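# Stand the carton upright with its arrows pointing up

## Task

Reorient the carton so the arrows printed on its sides face the ceiling, with the carton resting on the bench and no part of it past the bench edge. Release it and move the grippers away. It only counts if the carton stays that way without the robot supporting it.

## Robot and tools

Robot: two arms, left_arm and right_arm, each ending in a two-finger gripper. left_arm is the robot's own left, on the +y side. Image sides do not tell you which arm is which.

Frame: one scene frame for everything. The origin is on the floor (z = 0) at the centre of the robot's foot. +x points where the robot faces, +y is toward the left arm, +z is up. Positions are in metres. Orientations are quaternions written w first (qw, qx, qy, qz). Only the floor height is known; find the bench height from images or contact. Gripper axes: the fingers point along the gripper's +z and close along its y. The reported end_effector_position is the point between the finger pads, roughly 1 cm short of the fingertips. Reported hand positions can be off, more so at long reach, and arms tend to settle a centimetre or more below the commanded pose.

Row layout (used by execute_actions and move): one flat list of 16 numbers covering both arms, even if only one moves: left_arm x, y, z, qw, qx, qy, qz, opening, then right_arm x, y, z, qw, qx, qy, qz, opening. x, y, z and the quaternion are an absolute pose (target position and orientation of that gripper) in the scene frame, not an offset. Opening runs from -1 (closed) to +1 (fully open, 0.094 m). Optionally append 12 stiffness numbers, each 0 to 1: left_arm's six joints then right_arm's six, base to gripper; each scales that joint's position gain and persists until changed.

execute_actions(actions): a list of up to 15 actions; each action is a table of up to 15 rows; each row runs for one control step of 1/30 s, and a short table repeats its last row to fill the 15 steps. An empty list just returns state and images. Per control step the commanded pose is clipped to within 70 mm and 16 degrees of the measured pose, so far targets take several actions; after an action the arm only continues up to its last clipped pose. An action is rejected for both arms if any target lies more than 0.6 m from that gripper's current position along one of its own axes; if the first action fails this or any action is malformed, nothing runs. To hold a gripper's orientation, repeat the same quaternion in every row rather than copying the drifted one from results.

move(target, speed, blocking): target is one row as above (absolute poses for both arms). Each gripper travels a straight line to its pose; both finish together, in 0.5 to 10 s (stopped short after 10 s). speed is the top path speed in m/s, 0.002 to 0.5, default 0.25; turning is capped at twice that in rad/s. The opening is sent at the start. Paths ignore obstacles and the other arm; grippers lag and may overshoot speed, especially near full reach. Faster contact and targets deeper past contact press harder. blocking=false returns after 0.5 s while motion continues; then use wait or stop before sending more rows or moves. The result adds a "move:" line: the ending (done, off_target, moving, held, fault) and limits (paced = pose was clipped; held = a check blocked some steps, after which the arm may surge). If only one arm is named, the other finished fine. Distances to each pose are also listed.

wait(seconds): 0 to 10; lets the scene run with each arm holding its last command; returns early if a running move ends.

stop(): brakes a running move; needs room, more when fast; fingers keep moving.

zoom_image(camera, region): camera is cam_head_left or cam_head_right (each 672x504); region [x0, y0, x1, y1] in pixels, top-left origin, at most 504 by 504.

finished_scene(scene): pass the current scene's number once the carton is upright, on the bench, released and the arms are clear. It cannot be undone.

Results: a state line "left_arm: … | right_arm: …" with each gripper's position and quaternion; Hand target lines (what the controller is driving toward); Joint positions (last value is measured opening in metres); grip_measured on the command scale (each gripper may be off by about 1 mm); step readings with HELD marking steps where an arm's command was held back; "pose unreachable" when the clearance check altered or blocked a command; FAULT lines for arm stops; MOTOR HOT from 85 °C, and an OVER-TEMPERATURE FAULT at 100 °C, where that arm and gripper go limp and drop.

Gripping: to hold, command an opening about 0.03 below grip_measured; a smaller margin grips more gently. Finger force tops out around 50 to 62 N per pad, lower on thin parts, with a short spike at first touch. Joint ranges (rad), base to gripper: waist -2.880 to 2.880, shoulder 0.000 to 3.142, elbow 0.000 to 3.019, wrist pitch -1.693 to 1.571, wrist yaw -1.571 to 1.571, wrist roll -2.094 to 2.094; elbows stop just before straight.

To keep an arm still, resend its exact last reported pose and desired opening in every call. The robot keeps acting on your last command while you think. Brief external tugs on held parts or pushes on loose objects can happen.

Avoid: dropping or slamming the carton, hard impacts or heavy pushing, arms colliding or pressing on each other, knocking anything off the bench or out of the work area, and holding loads long enough to overheat motors.

Each tool is called after ">>>" as name(argument=value, ...), one argument or row to a line, values as JSON.

## Session

>>> execute_actions(
  actions=[],
)

Scene clock: 0.00 s.
left_arm: end_effector_position=(+0.6164, +0.3187, +0.9367) grip_measured=-0.997 end_effector_quat_wxyz=(-0.068, +0.432, -0.882, -0.176) | right_arm: end_effector_position=(+0.4002, -0.1764, +0.9263) grip_measured=+1.000 end_effector_quat_wxyz=(-0.294, +0.171, +0.940, -0.020)
Joint positions: left_arm=[ 1.24   1.349  0.824  0.456 -0.696 -0.558  0.   ] | right_arm=[ 1.945  1.617  0.805 -0.008  0.404  0.318  0.094]
Joint velocities: left_arm=[-0.015 -0.005 -0.017  0.002 -0.007  0.007 -0.001] | right_arm=[-0.015 -0.015  0.007  0.002 -0.037  0.022  0.   ]
Hand target (left_arm): +0.612, +0.318, +0.937; +0.065, -0.430, +0.883, +0.177
Hand target (right_arm): +0.392, -0.176, +0.931; -0.301, +0.168, +0.938, -0.021
Joint stiffness scale: left_arm=[1. 1. 1. 1. 1. 1.] | right_arm=[1. 1. 1. 1. 1. 1.]

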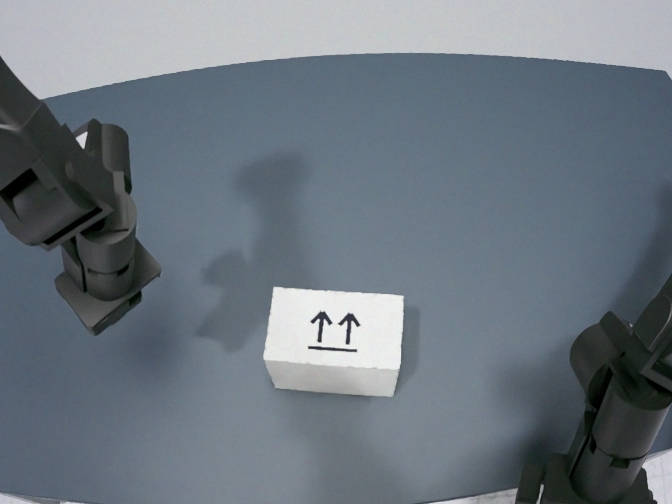

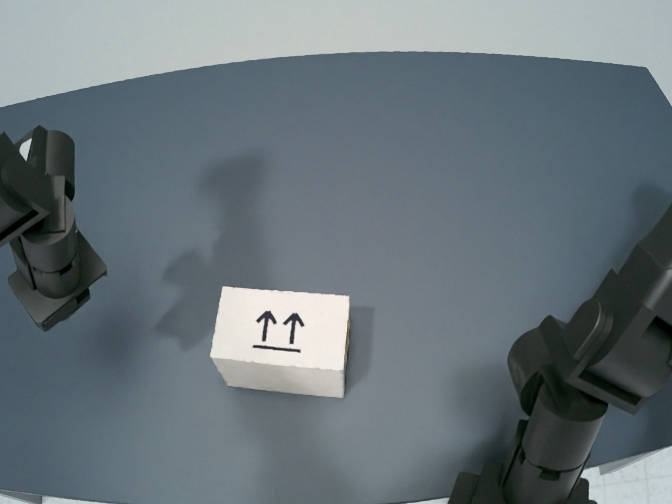

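>>> move(
  target=[0.55,0.2,0.93,0,0,0.94,-0.342,-1,0.55,-0.14,0.93,0,0,0.94,0.342,-1],
)

Scene clock: 8.73 s.
left_arm: end_effector_position=(+0.5661, +0.1956, +0.9370) grip_measured=-0.997 end_effector_quat_wxyz=(+0.020, +0.002, +0.939, -0.343) | right_arm: end_effector_position=(+0.5431, -0.1357, +0.9375) grip_measured=-0.979 end_effector_quat_wxyz=(+0.011, -0.001, -0.938, -0.347)
Joint positions: left_arm=[1.417 1.409 0.813 0.228 0.522 0.376 0.   ] | right_arm=[ 1.848  1.483  0.794  0.281 -0.397 -0.323  0.001]
Joint velocities: left_arm=[-0.005 -0.005 -0.002  0.012 -0.022 -0.007  0.   ] | right_arm=[-0.015 -0.015 -0.002 -0.007  0.007  0.007  0.001]
Hand target (left_arm): +0.550, +0.199, +0.929; +0.005, +0.001, +0.940, -0.342
Hand target (right_arm): +0.551, -0.143, +0.934; +0.002, -0.005, +0.940, +0.341
Off the commanded pose (left_arm): 0.018 m, 2 deg.
Off the commanded pose (right_arm): 0.011 m, 1 deg.
Joint stiffness scale: left_arm=[1. 1. 1. 1. 1. 1.] | right_arm=[1. 1. 1. 1. 1. 1.]
move: off_target (left_arm, right_arm)

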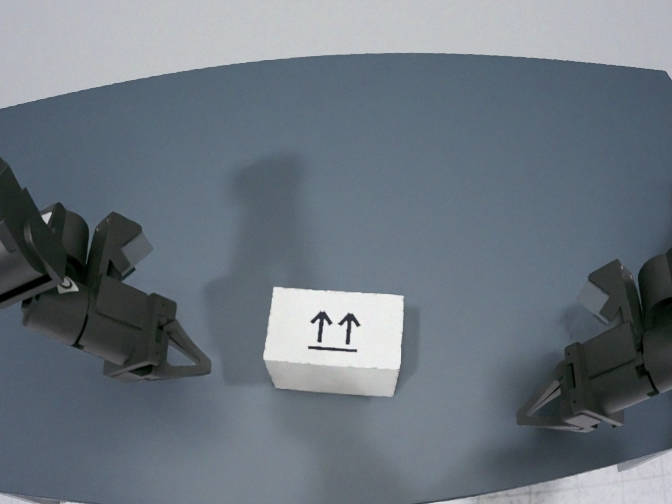

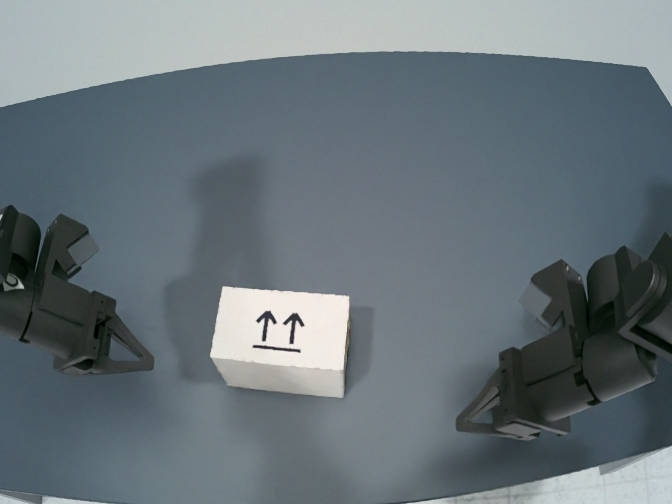

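>>> move(
  target=[0.62,0.18,0.87,0,0,0.94,-0.342,-1,0.64,-0.08,0.87,0,0,0.94,0.342,-1],
  speed=0.15,
)

Scene clock: 13.23 s.
left_arm: end_effector_position=(+0.6341, +0.1978, +0.8737) grip_measured=-0.997 end_effector_quat_wxyz=(+0.017, +0.005, +0.943, -0.331) | right_arm: end_effector_position=(+0.6486, -0.0875, +0.8744) grip_measured=-0.979 end_effector_quat_wxyz=(-0.012, +0.004, -0.941, -0.339)
Joint positions: left_arm=[1.387 1.517 1.09  0.067 0.468 0.366 0.   ] | right_arm=[ 1.963  1.612  1.135  0.129 -0.286 -0.29   0.001]
Joint velocities: left_arm=[-0.024 -0.005  0.002  0.017 -0.007  0.051  0.001] | right_arm=[ 0.005 -0.024  0.007 -0.007  0.022 -0.037  0.   ]
Hand target (left_arm): +0.620, +0.182, +0.870; +0.000, +0.001, +0.940, -0.342
Hand target (right_arm): +0.642, -0.082, +0.872; +0.000, +0.001, +0.940, +0.342
Off the commanded pose (left_arm): 0.023 m, 2 deg.
Off the commanded pose (right_arm): 0.012 m, 1 deg.
Joint stiffness scale: left_arm=[1. 1. 1. 1. 1. 1.] | right_arm=[1. 1. 1. 1. 1. 1.]
move: off_target (left_arm, right_arm)

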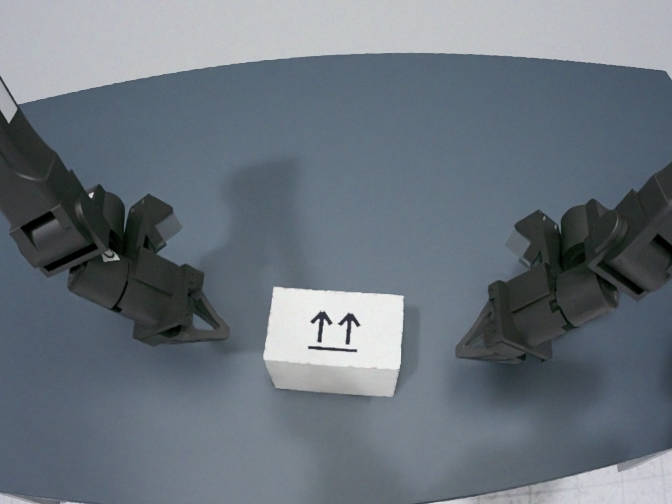

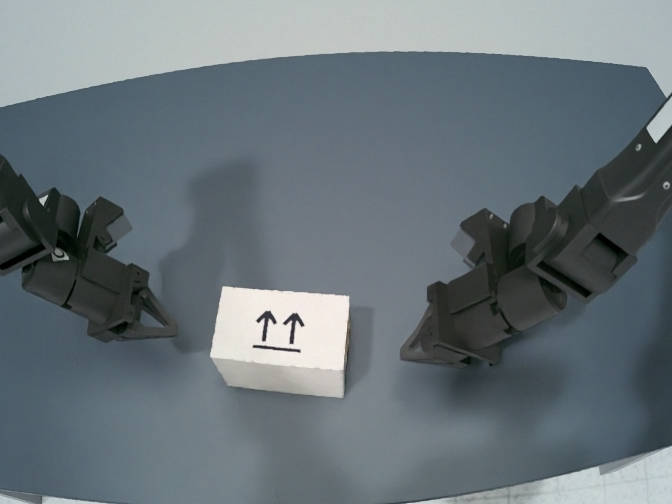

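>>> move(
  target=[0.67,0.165,0.83,0,0,0.94,-0.342,-1,0.705,-0.06,0.83,0,0,0.94,0.342,-1],
  speed=0.1,
)

Scene clock: 17.73 s.
left_arm: end_effector_position=(+0.6828, +0.1823, +0.8347) grip_measured=-0.997 end_effector_quat_wxyz=(+0.015, +0.004, +0.943, -0.332) | right_arm: end_effector_position=(+0.7119, -0.0696, +0.8329) grip_measured=-0.979 end_effector_quat_wxyz=(-0.011, +0.004, -0.941, -0.338)
Joint positions: left_arm=[ 1.345  1.61   1.294 -0.041  0.43   0.349  0.   ] | right_arm=[ 1.993  1.713  1.395 -0.028 -0.253 -0.278  0.001]
Joint velocities: left_arm=[-0.005 -0.005  0.007 -0.012 -0.007 -0.051  0.   ] | right_arm=[-0.005 -0.015  0.007 -0.032  0.037  0.066 -0.   ]
Hand target (left_arm): +0.670, +0.166, +0.830; +0.000, +0.001, +0.940, -0.342
Hand target (right_arm): +0.706, -0.061, +0.831; +0.000, +0.001, +0.940, +0.342
Off the commanded pose (left_arm): 0.022 m, 2 deg.
Off the commanded pose (right_arm): 0.012 m, 1 deg.
Joint stiffness scale: left_arm=[1. 1. 1. 1. 1. 1.] | right_arm=[1. 1. 1. 1. 1. 1.]
move: off_target (left_arm, right_arm)

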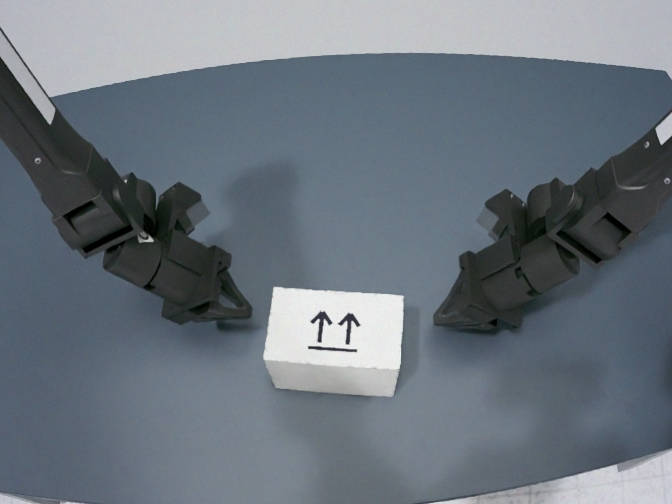

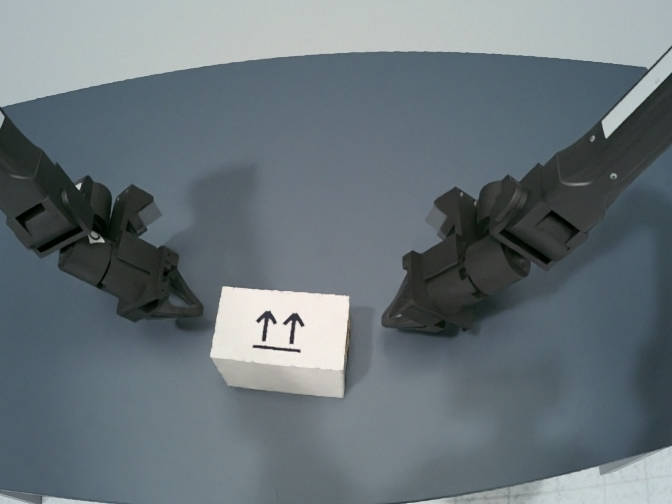

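>>> move(
  target=[0.655,0.15,0.83,0,0,0.94,-0.342,-1,0.688,-0.035,0.83,0,0,0.94,0.342,-1],
  speed=0.08,
)

>>> move(
  target=[0.655,0.115,0.83,0,0,0.94,-0.342,-1,0.688,-0.005,0.83,0,0,0.94,0.342,-1],
  speed=0.04,
)

Scene clock: 21.57 s.
left_arm: end_effector_position=(+0.6740, +0.1685, +0.8349) grip_measured=-0.997 end_effector_quat_wxyz=(+0.015, +0.003, +0.943, -0.333) | right_arm: end_effector_position=(+0.6976, -0.0403, +0.8289) grip_measured=-0.979 end_effector_quat_wxyz=(-0.007, +0.005, -0.940, -0.341)
Joint positions: left_arm=[ 1.327  1.621  1.272 -0.005  0.413  0.34   0.   ] | right_arm=[ 2.027  1.758  1.395  0.01  -0.225 -0.267  0.001]
Joint velocities: left_arm=[-0.005 -0.015 -0.002  0.017  0.066 -0.022 -0.001] | right_arm=[-0.005  0.015 -0.007 -0.002 -0.007 -0.051  0.001]
Hand target (left_arm): +0.655, +0.151, +0.831; -0.000, +0.001, +0.940, -0.342
Hand target (right_arm): +0.688, -0.035, +0.829; -0.000, +0.000, +0.940, +0.342
Off the commanded pose (left_arm): 0.027 m, 2 deg.
Off the commanded pose (right_arm): 0.011 m, 1 deg.
Joint stiffness scale: left_arm=[1. 1. 1. 1. 1. 1.] | right_arm=[1. 1. 1. 1. 1. 1.]
move: off_target (left_arm, right_arm)

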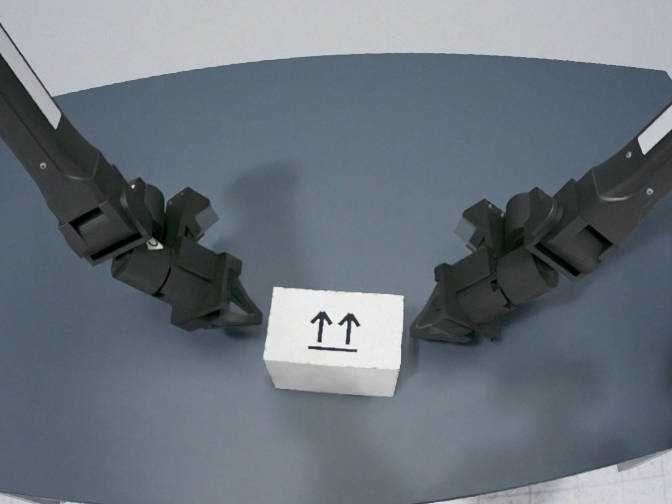

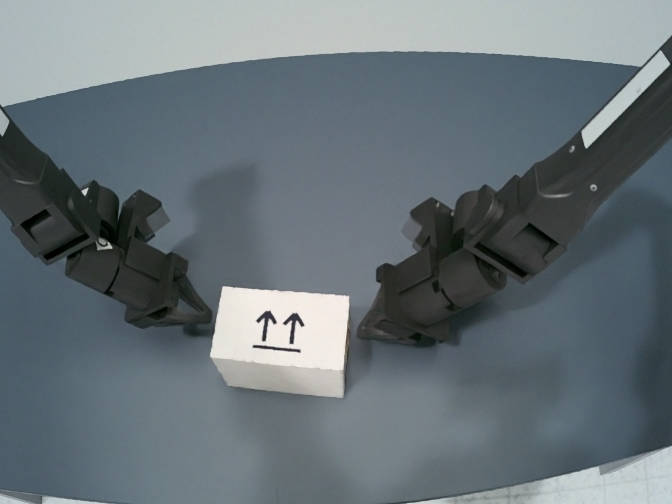

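Scene clock: 23.23 s.
left_arm: end_effector_position=(+0.6798, +0.1560, +0.8322) grip_measured=-0.997 end_effector_quat_wxyz=(+0.021, +0.001, +0.949, -0.316) | right_arm: end_effector_position=(+0.6945, -0.0284, +0.8276) grip_measured=-0.979 end_effector_quat_wxyz=(-0.004, +0.002, -0.945, -0.328)
Joint positions: left_arm=[1.295 1.632 1.272 0.035 0.353 0.32  0.   ] | right_arm=[ 2.05   1.773  1.395  0.031 -0.178 -0.251  0.001]
Joint velocities: left_arm=[-0.005  0.005 -0.002  0.007 -0.007 -0.022  0.001] | right_arm=[-0.015 -0.015  0.007  0.002  0.037  0.022  0.   ]
Hand target (left_arm): +0.655, +0.117, +0.832; -0.000, +0.001, +0.940, -0.342
Hand target (right_arm): +0.688, -0.005, +0.830; -0.000, +0.001, +0.940, +0.342
Off the commanded pose (left_arm): 0.048 m, 4 deg.
Off the commanded pose (right_arm): 0.024 m, 2 deg.
Joint stiffness scale: left_arm=[1. 1. 1. 1. 1. 1.] | right_arm=[1. 1. 1. 1. 1. 1.]
move: off_target (left_arm, right_arm)

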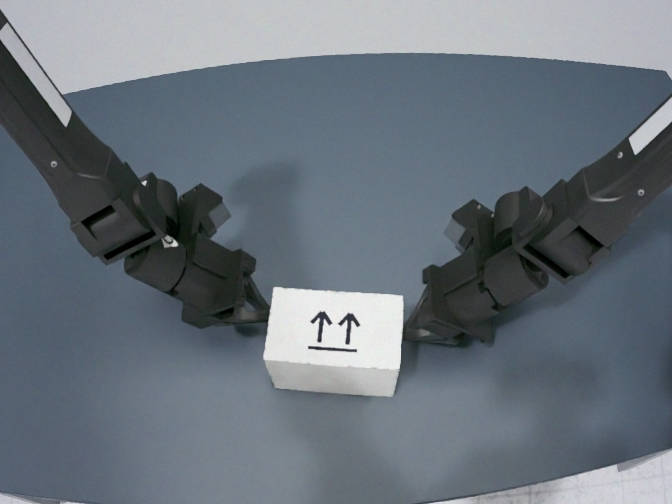

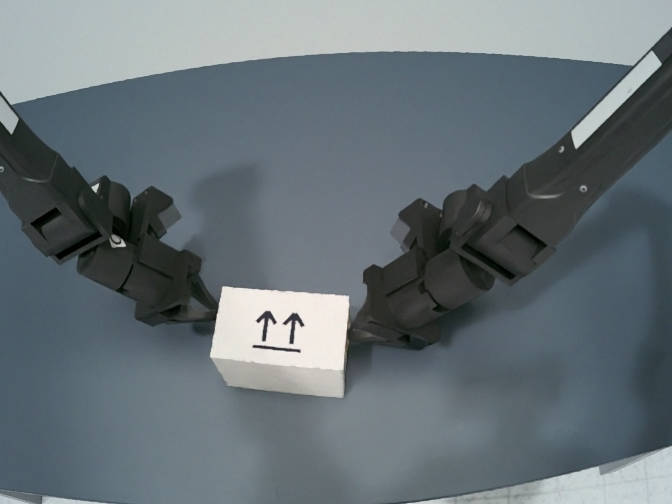

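Contact. Lift a bit to see whether it pivots.

>>> move(
  target=[0.64,0.115,0.87,0,0,0.94,-0.342,-1,0.673,-0.005,0.87,0,0,0.94,0.342,-1],
  speed=0.04,
)

Scene clock: 27.13 s.
left_arm: end_effector_position=(+0.6345, +0.1488, +0.8480) grip_measured=-0.997 end_effector_quat_wxyz=(-0.004, -0.003, +0.950, -0.313) | right_arm: end_effector_position=(+0.6800, -0.0336, +0.8501) grip_measured=-0.980 end_effector_quat_wxyz=(-0.005, +0.000, -0.949, -0.316)
Joint positions: left_arm=[1.293 1.611 1.156 0.086 0.332 0.31  0.   ] | right_arm=[ 2.061  1.718  1.29   0.091 -0.143 -0.244  0.001]
Joint velocities: left_arm=[ 0.005  0.005 -0.017  0.027  0.037  0.007  0.   ] | right_arm=[ 0.005 -0.034 -0.007  0.007 -0.037  0.051  0.001]
Hand target (left_arm): +0.640, +0.116, +0.870; +0.000, +0.001, +0.940, -0.342
Hand target (right_arm): +0.673, -0.005, +0.869; -0.000, +0.000, +0.940, +0.342
Off the commanded pose (left_arm): 0.041 m, 4 deg.
Off the commanded pose (right_arm): 0.036 m, 3 deg.
Joint stiffness scale: left_arm=[1. 1. 1. 1. 1. 1.] | right_arm=[1. 1. 1. 1. 1. 1.]
move: off_target (left_arm, right_arm)

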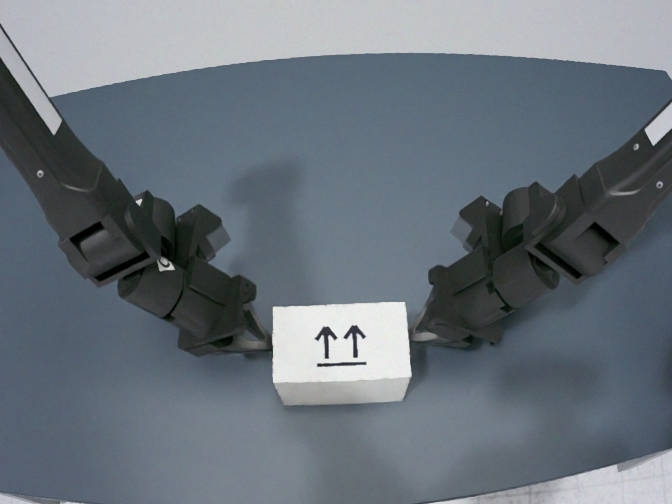

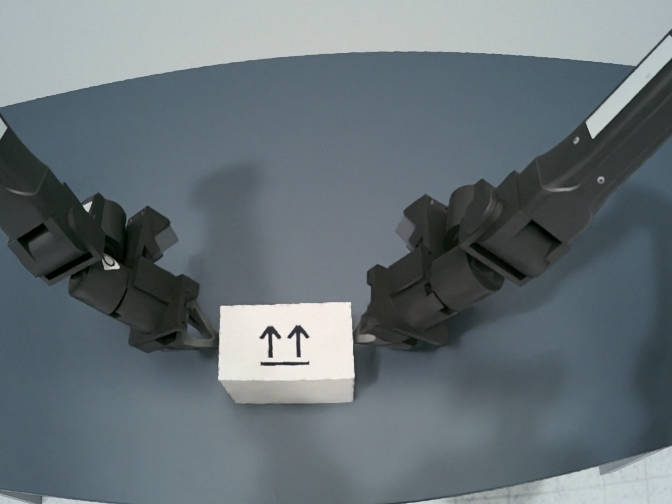

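>>> move(
  target=[0.645,0.112,0.92,0,0,0.94,-0.342,-1,0.665,-0.005,0.915,0,0,0.94,0.342,-1],
  speed=0.04,
)

Scene clock: 31.30 s.
left_arm: end_effector_position=(+0.6399, +0.1168, +0.9071) grip_measured=-0.997 end_effector_quat_wxyz=(-0.002, +0.002, +0.942, -0.337) | right_arm: end_effector_position=(+0.6671, -0.0062, +0.9080) grip_measured=-0.980 end_effector_quat_wxyz=(-0.001, +0.004, -0.940, -0.341)
Joint positions: left_arm=[1.21  1.501 1.04  0.086 0.303 0.294 0.   ] | right_arm=[ 2.136  1.634  1.158  0.119 -0.12  -0.226  0.001]
Joint velocities: left_arm=[-0.005 -0.015 -0.002 -0.002 -0.051  0.007  0.   ] | right_arm=[-0.015 -0.005 -0.007 -0.002 -0.022 -0.022 -0.   ]
Hand target (left_arm): +0.645, +0.111, +0.919; +0.001, +0.001, +0.940, -0.342
Hand target (right_arm): +0.665, -0.004, +0.914; -0.000, +0.001, +0.940, +0.342
Off the commanded pose (left_arm): 0.015 m, 1 deg.
Off the commanded pose (right_arm): 0.007 m, 1 deg.
Joint stiffness scale: left_arm=[1. 1. 1. 1. 1. 1.] | right_arm=[1. 1. 1. 1. 1. 1.]
move: off_target (left_arm)

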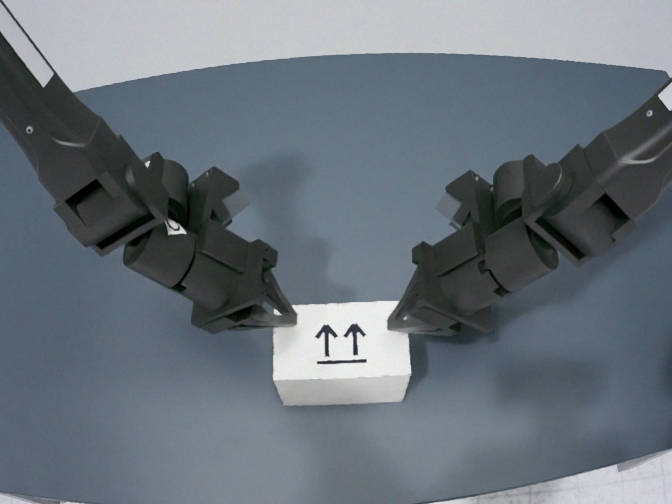

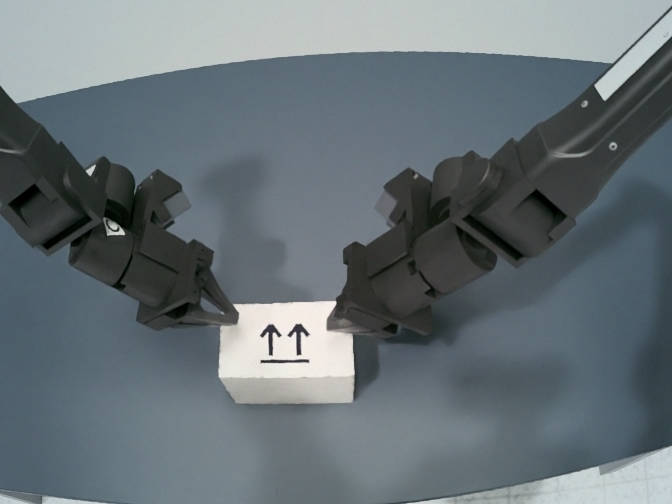

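>>> move(
  target=[0.65,0.2,0.9,0.406,0.579,0.579,-0.406,-1,0.68,-0.09,0.9,0.406,-0.579,0.579,0.406,-1],
  speed=0.3,
)

>>> move(
  target=[0.65,0.17,0.825,0.406,0.579,0.579,-0.406,-1,0.68,-0.065,0.825,0.406,-0.579,0.579,0.406,-1],
  speed=0.1,
)

Scene clock: 43.80 s.
left_arm: end_effector_position=(+0.6712, +0.1962, +0.9119) grip_measured=-0.997 end_effector_quat_wxyz=(+0.413, +0.565, +0.606, -0.378) | right_arm: end_effector_position=(+0.6864, -0.0904, +0.9085) grip_measured=-0.980 end_effector_quat_wxyz=(-0.410, +0.579, -0.580, -0.400)
Joint positions: left_arm=[ 1.47   1.574  1.316 -0.386  1.025  2.097  0.   ] | right_arm=[ 1.866  1.649  1.365 -0.322 -0.867 -2.025  0.001]
Joint velocities: left_arm=[-0.024 -0.005  0.007 -0.007 -0.007  0.007  0.001] | right_arm=[ 0.005  0.005  0.007 -0.017 -0.022 -0.007 -0.001]
Hand target (left_arm): +0.651, +0.198, +0.902; +0.404, +0.561, +0.612, -0.385
Hand target (right_arm): +0.679, -0.092, +0.902; -0.406, +0.581, -0.579, -0.404
Off the commanded pose (left_arm): 0.025 m, 5 deg.
Off the commanded pose (right_arm): 0.011 m, 1 deg.
Joint stiffness scale: left_arm=[1. 1. 1. 1. 1. 1.] | right_arm=[1. 1. 1. 1. 1. 1.]
joint sent to its limit (left arm) — the command would take joint 6 (wrist roll) past its upper limit, so that joint was sent only as far as its limit.
move: off_target (left_arm, right_arm)

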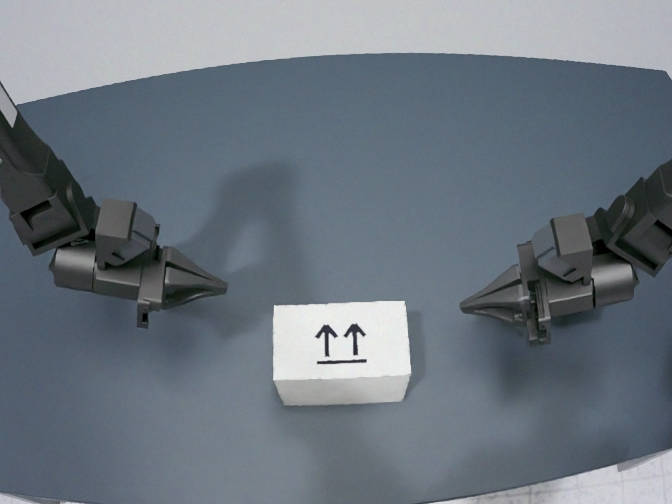

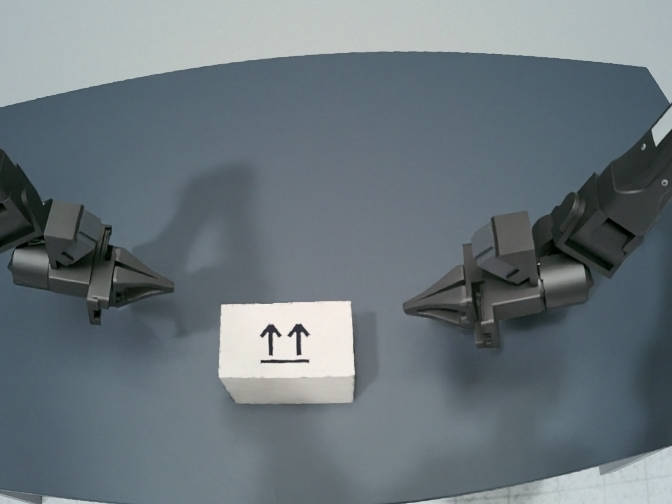

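Scene clock: 45.17 s.
left_arm: end_effector_position=(+0.6621, +0.1862, +0.8301) grip_measured=-0.997 end_effector_quat_wxyz=(+0.404, +0.570, +0.608, -0.377) | right_arm: end_effector_position=(+0.6856, -0.0651, +0.8285) grip_measured=-0.980 end_effector_quat_wxyz=(-0.408, +0.578, -0.581, -0.403)
Joint positions: left_arm=[ 1.47   1.783  1.523 -0.386  1.005  2.098  0.   ] | right_arm=[ 1.866  1.869  1.61  -0.353 -0.867 -2.025  0.001]
Joint velocities: left_arm=[-0.005 -0.005  0.012 -0.002  0.007 -0.022 -0.001] | right_arm=[-0.015 -0.005  0.007  0.007  0.007  0.022  0.   ]
Hand target (left_arm): +0.650, +0.171, +0.826; +0.403, +0.566, +0.605, -0.390
Hand target (right_arm): +0.681, -0.066, +0.825; -0.406, +0.579, -0.579, -0.406
Off the commanded pose (left_arm): 0.021 m, 5 deg.
Off the commanded pose (right_arm): 0.007 m, 0 deg.
Joint stiffness scale: left_arm=[1. 1. 1. 1. 1. 1.] | right_arm=[1. 1. 1. 1. 1. 1.]
joint sent to its limit (left arm) — the command would take joint 6 (wrist roll) past its upper limit, so that joint was sent only as far as its limit.
move: off_target (left_arm)

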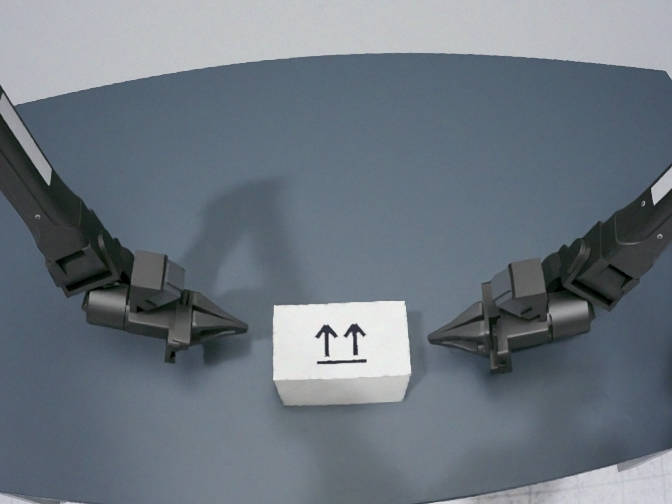

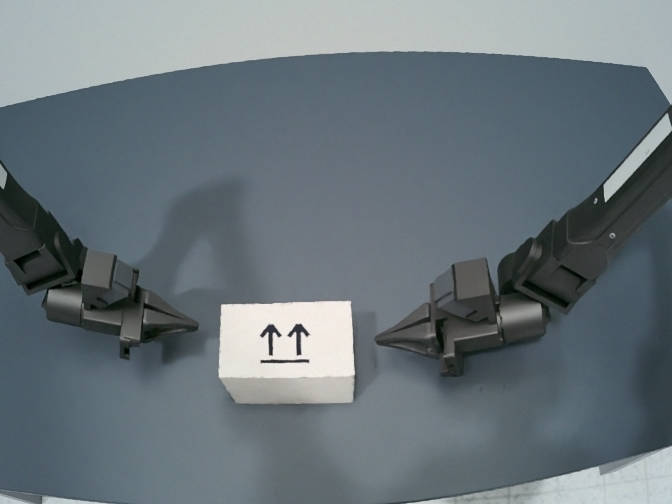

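>>> move(
  target=[0.632,0.14,0.825,0.396,0.57,0.607,-0.385,-1,0.682,-0.045,0.825,0.406,-0.579,0.579,0.406,-1],
  speed=0.06,
)

>>> move(
  target=[0.635,0.09,0.83,0.396,0.57,0.607,-0.385,-1,0.682,0.005,0.83,0.406,-0.579,0.579,0.406,-1],
  speed=0.05,
)

>>> move(
  target=[0.635,0.09,0.88,0.396,0.57,0.607,-0.385,-1,0.682,0.005,0.88,0.406,-0.579,0.579,0.406,-1],
  speed=0.04,
)

Scene clock: 50.10 s.
left_arm: end_effector_position=(+0.6528, +0.1588, +0.8295) grip_measured=-0.997 end_effector_quat_wxyz=(+0.402, +0.580, +0.606, -0.367) | right_arm: end_effector_position=(+0.6836, -0.0521, +0.8277) grip_measured=-0.980 end_effector_quat_wxyz=(-0.406, +0.582, -0.577, -0.404)
Joint positions: left_arm=[ 1.429  1.786  1.47  -0.277  0.955  2.063  0.   ] | right_arm=[ 1.884  1.881  1.615 -0.345 -0.847 -2.024  0.001]
Joint velocities: left_arm=[-0.005  0.005 -0.017 -0.002  0.022 -0.007  0.001] | right_arm=[-0.005 -0.005  0.002 -0.002 -0.081 -0.066 -0.001]
Hand target (left_arm): +0.632, +0.141, +0.826; +0.396, +0.571, +0.607, -0.385
Hand target (right_arm): +0.682, -0.045, +0.825; -0.406, +0.579, -0.579, -0.406
Off the commanded pose (left_arm): 0.028 m, 3 deg.
Off the commanded pose (right_arm): 0.008 m, 0 deg.
Joint stiffness scale: left_arm=[1. 1. 1. 1. 1. 1.] | right_arm=[1. 1. 1. 1. 1. 1.]
move: off_target (left_arm)

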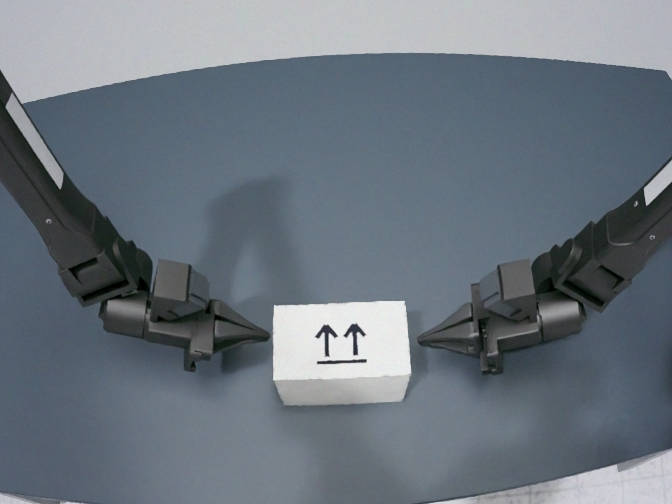

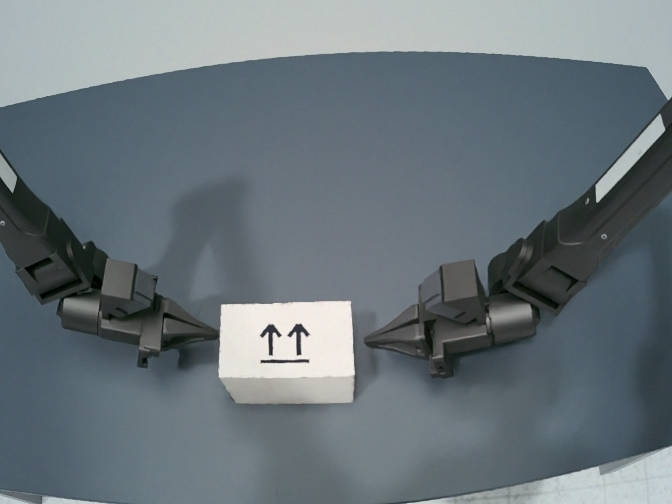

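Scene clock: 51.77 s.
left_arm: end_effector_position=(+0.6560, +0.1502, +0.8214) grip_measured=-0.997 end_effector_quat_wxyz=(+0.387, +0.588, +0.620, -0.346) | right_arm: end_effector_position=(+0.6946, -0.0380, +0.8224) grip_measured=-0.980 end_effector_quat_wxyz=(-0.398, +0.590, -0.589, -0.383)
Joint positions: left_arm=[ 1.408  1.786  1.449 -0.18   0.887  1.995  0.   ] | right_arm=[ 1.913  1.886  1.615 -0.27  -0.785 -1.969  0.001]
Joint velocities: left_arm=[-0.005  0.005  0.007 -0.002  0.051  0.022 -0.001] | right_arm=[ 0.005  0.015 -0.002 -0.002  0.022 -0.022 -0.   ]
Hand target (left_arm): +0.634, +0.093, +0.833; +0.396, +0.572, +0.606, -0.385
Hand target (right_arm): +0.682, +0.004, +0.831; -0.406, +0.579, -0.579, -0.406
Off the commanded pose (left_arm): 0.064 m, 5 deg.
Off the commanded pose (right_arm): 0.045 m, 3 deg.
Joint stiffness scale: left_arm=[1. 1. 1. 1. 1. 1.] | right_arm=[1. 1. 1. 1. 1. 1.]
move: off_target (left_arm, right_arm)

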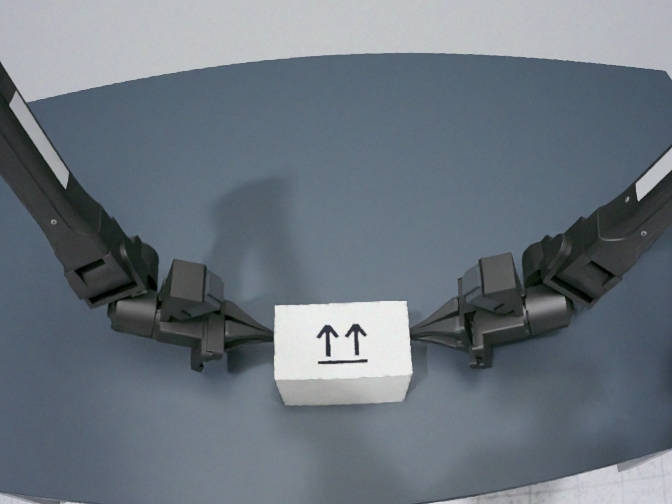

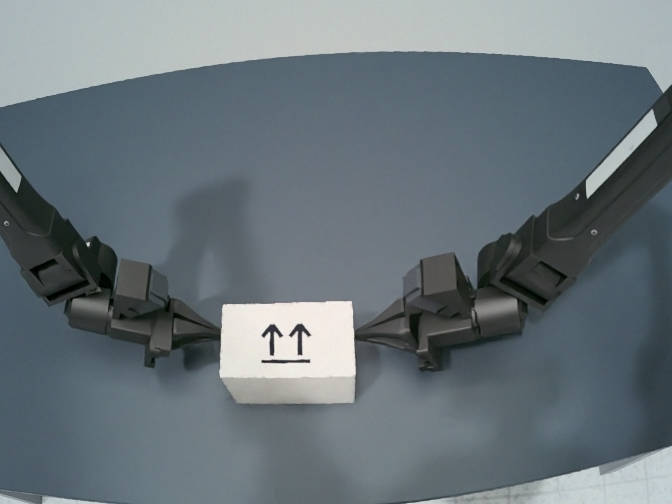

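Scene clock: 54.40 s.
left_arm: end_effector_position=(+0.6028, +0.1255, +0.8521) grip_measured=-0.997 end_effector_quat_wxyz=(+0.359, +0.574, +0.628, -0.383) | right_arm: end_effector_position=(+0.7219, -0.0352, +0.8656) grip_measured=-0.980 end_effector_quat_wxyz=(-0.414, +0.596, -0.587, -0.358)
Joint positions: left_arm=[ 1.385  1.75   1.289 -0.136  0.855  1.972  0.   ] | right_arm=[ 1.953  1.776  1.509 -0.195 -0.752 -1.942  0.001]
Joint velocities: left_arm=[-0.015 -0.005 -0.002  0.007 -0.007 -0.022 -0.   ] | right_arm=[-0.005  0.005 -0.022 -0.022 -0.037  0.007  0.   ]
Hand target (left_arm): +0.633, +0.091, +0.880; +0.397, +0.571, +0.607, -0.386
Hand target (right_arm): +0.683, +0.004, +0.880; -0.406, +0.579, -0.579, -0.406
Off the commanded pose (left_arm): 0.055 m, 5 deg.
Off the commanded pose (right_arm): 0.059 m, 6 deg.
Joint stiffness scale: left_arm=[1. 1. 1. 1. 1. 1.] | right_arm=[1. 1. 1. 1. 1. 1.]
move: off_target (left_arm, right_arm)

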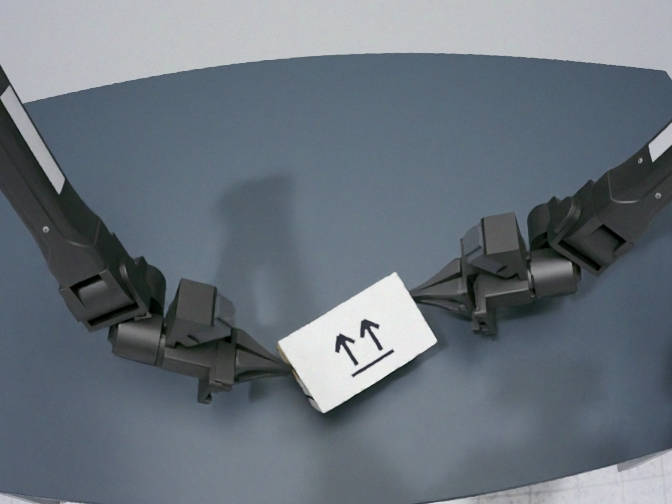

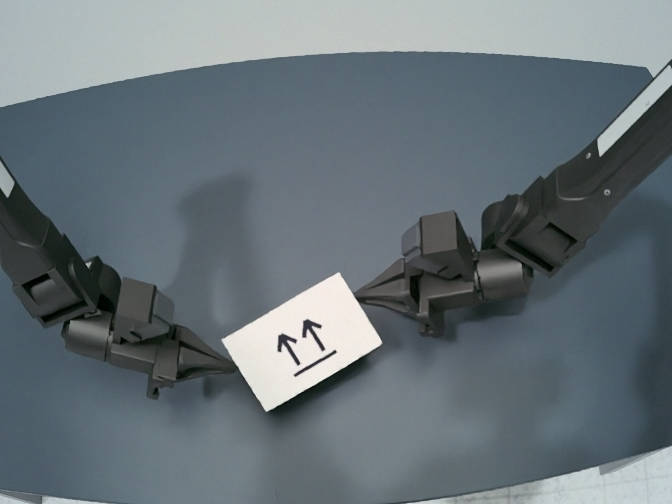

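>>> move(
  target=[0.665,0.105,0.895,0.396,0.57,0.607,-0.385,-1,0.67,-0.005,0.89,0.406,-0.579,0.579,0.406,-1],
  speed=0.04,
)

Scene clock: 58.57 s.
left_arm: end_effector_position=(+0.6489, +0.1094, +0.8824) grip_measured=-0.997 end_effector_quat_wxyz=(+0.386, +0.572, +0.612, -0.386) | right_arm: end_effector_position=(+0.6805, -0.0128, +0.8853) grip_measured=-0.980 end_effector_quat_wxyz=(-0.407, +0.583, -0.581, -0.397)
Joint positions: left_arm=[ 1.332  1.682  1.306 -0.196  0.862  1.969  0.   ] | right_arm=[ 1.974  1.772  1.42  -0.188 -0.765 -1.942  0.001]
Joint velocities: left_arm=[-0.005  0.005  0.012 -0.002 -0.007  0.022 -0.   ] | right_arm=[-0.015 -0.015 -0.007 -0.002 -0.066  0.022 -0.001]
Hand target (left_arm): +0.665, +0.105, +0.894; +0.396, +0.571, +0.608, -0.385
Hand target (right_arm): +0.670, -0.004, +0.888; -0.406, +0.578, -0.579, -0.406
Off the commanded pose (left_arm): 0.021 m, 1 deg.
Off the commanded pose (right_arm): 0.014 m, 1 deg.
Joint stiffness scale: left_arm=[1. 1. 1. 1. 1. 1.] | right_arm=[1. 1. 1. 1. 1. 1.]
move: off_target (left_arm, right_arm)

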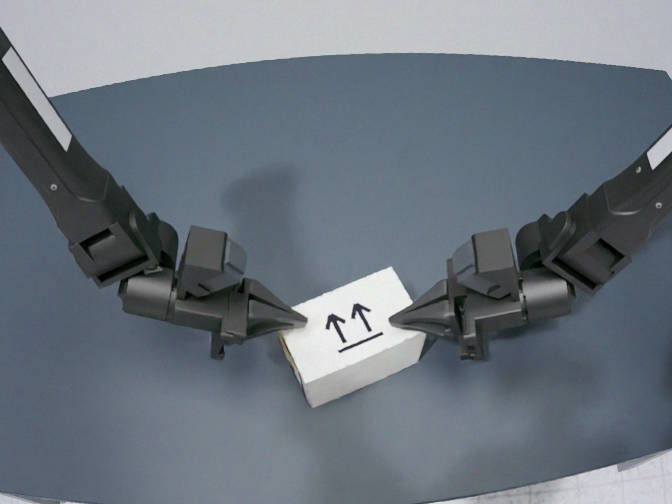

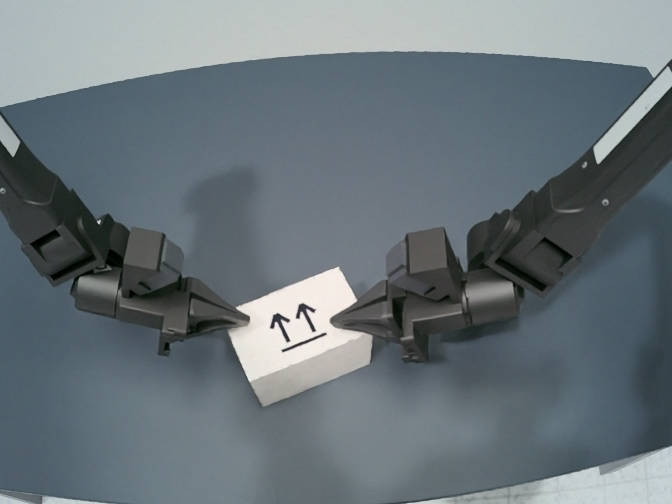

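>>> move(
  target=[0.61,0.19,0.89,0.396,0.57,0.607,-0.385,-1,0.73,-0.09,0.89,0.406,-0.579,0.579,0.406,-1],
  speed=0.15,
)

>>> move(
  target=[0.6,0.15,0.825,0.396,0.57,0.607,-0.385,-1,0.73,-0.06,0.825,0.406,-0.579,0.579,0.406,-1],
  speed=0.1,
)

Scene clock: 69.30 s.
left_arm: end_effector_position=(+0.6066, +0.1837, +0.8838) grip_measured=-0.997 end_effector_quat_wxyz=(+0.394, +0.563, +0.616, -0.385) | right_arm: end_effector_position=(+0.7334, -0.0906, +0.8938) grip_measured=-0.980 end_effector_quat_wxyz=(-0.407, +0.578, -0.582, -0.402)
Joint positions: left_arm=[ 1.488  1.665  1.253 -0.263  1.01   2.097  0.   ] | right_arm=[ 1.883  1.689  1.528 -0.437 -0.849 -2.007  0.001]
Joint velocities: left_arm=[-0.005 -0.005 -0.012 -0.017  0.037 -0.007  0.   ] | right_arm=[-0.005 -0.005 -0.002 -0.002 -0.051 -0.037  0.   ]
Hand target (left_arm): +0.610, +0.189, +0.891; +0.396, +0.566, +0.615, -0.381
Hand target (right_arm): +0.729, -0.091, +0.892; -0.406, +0.580, -0.579, -0.405
Off the commanded pose (left_arm): 0.010 m, 1 deg.
Off the commanded pose (right_arm): 0.005 m, 1 deg.
Joint stiffness scale: left_arm=[1. 1. 1. 1. 1. 1.] | right_arm=[1. 1. 1. 1. 1. 1.]
joint sent to its limit (left arm) — the command would take joint 6 (wrist roll) past its upper limit, so that joint was sent only as far as its limit.
move: done

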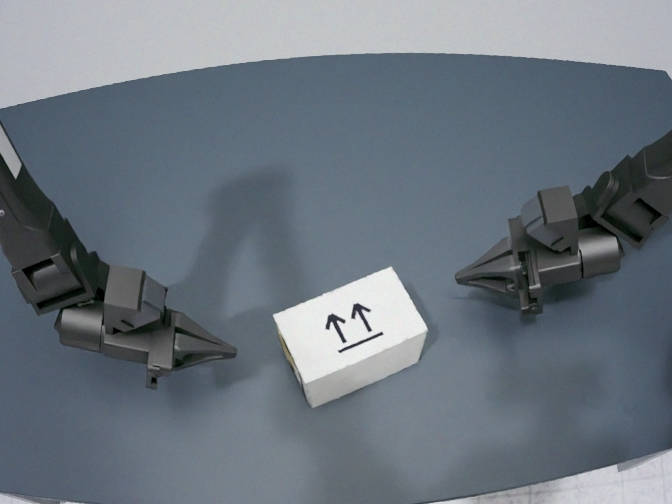

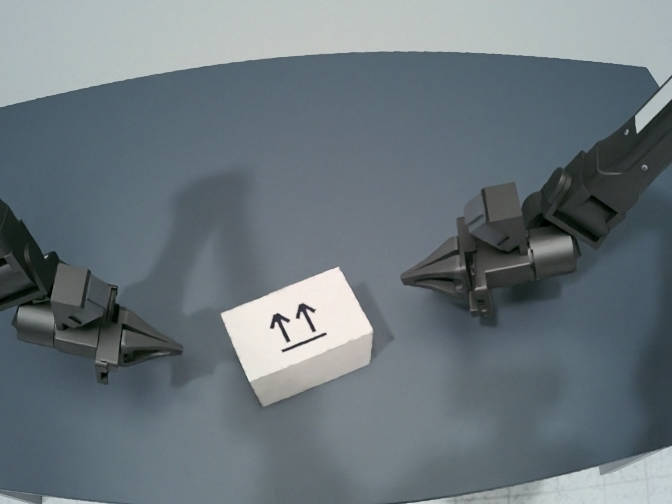

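Scene clock: 70.40 s.
left_arm: end_effector_position=(+0.6076, +0.1640, +0.8281) grip_measured=-0.997 end_effector_quat_wxyz=(+0.397, +0.575, +0.608, -0.377) | right_arm: end_effector_position=(+0.7316, -0.0671, +0.8238) grip_measured=-0.980 end_effector_quat_wxyz=(-0.406, +0.579, -0.582, -0.401)
Joint positions: left_arm=[ 1.463  1.808  1.404 -0.241  0.982  2.097  0.   ] | right_arm=[ 1.883  1.883  1.742 -0.454 -0.846 -2.007  0.001]
Joint velocities: left_arm=[-0.015  0.005  0.007 -0.012 -0.051  0.007 -0.   ] | right_arm=[-0.005 -0.005  0.027 -0.017 -0.022 -0.081  0.001]
Hand target (left_arm): +0.600, +0.151, +0.825; +0.396, +0.571, +0.607, -0.385
Hand target (right_arm): +0.731, -0.061, +0.825; -0.406, +0.579, -0.579, -0.406
Off the commanded pose (left_arm): 0.016 m, 1 deg.
Off the commanded pose (right_arm): 0.007 m, 1 deg.
Joint stiffness scale: left_arm=[1. 1. 1. 1. 1. 1.] | right_arm=[1. 1. 1. 1. 1. 1.]
move: off_target (left_arm)

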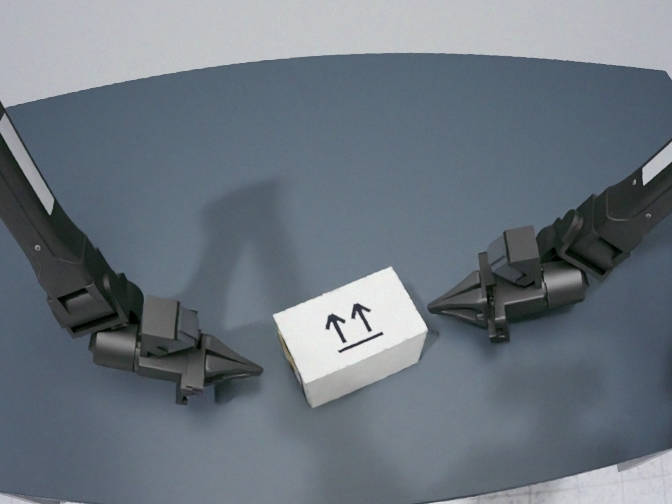

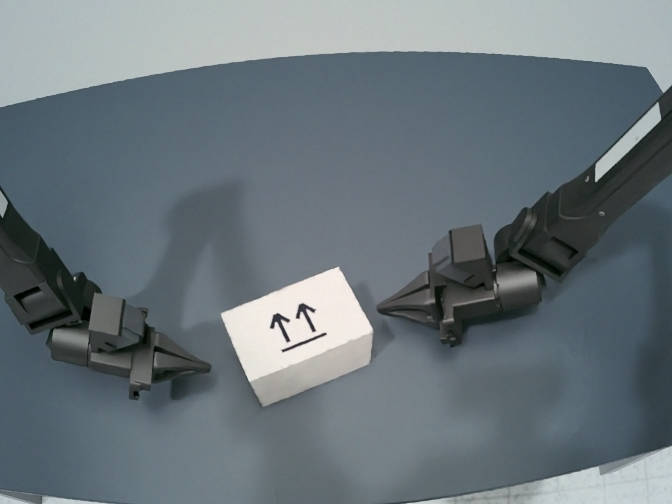

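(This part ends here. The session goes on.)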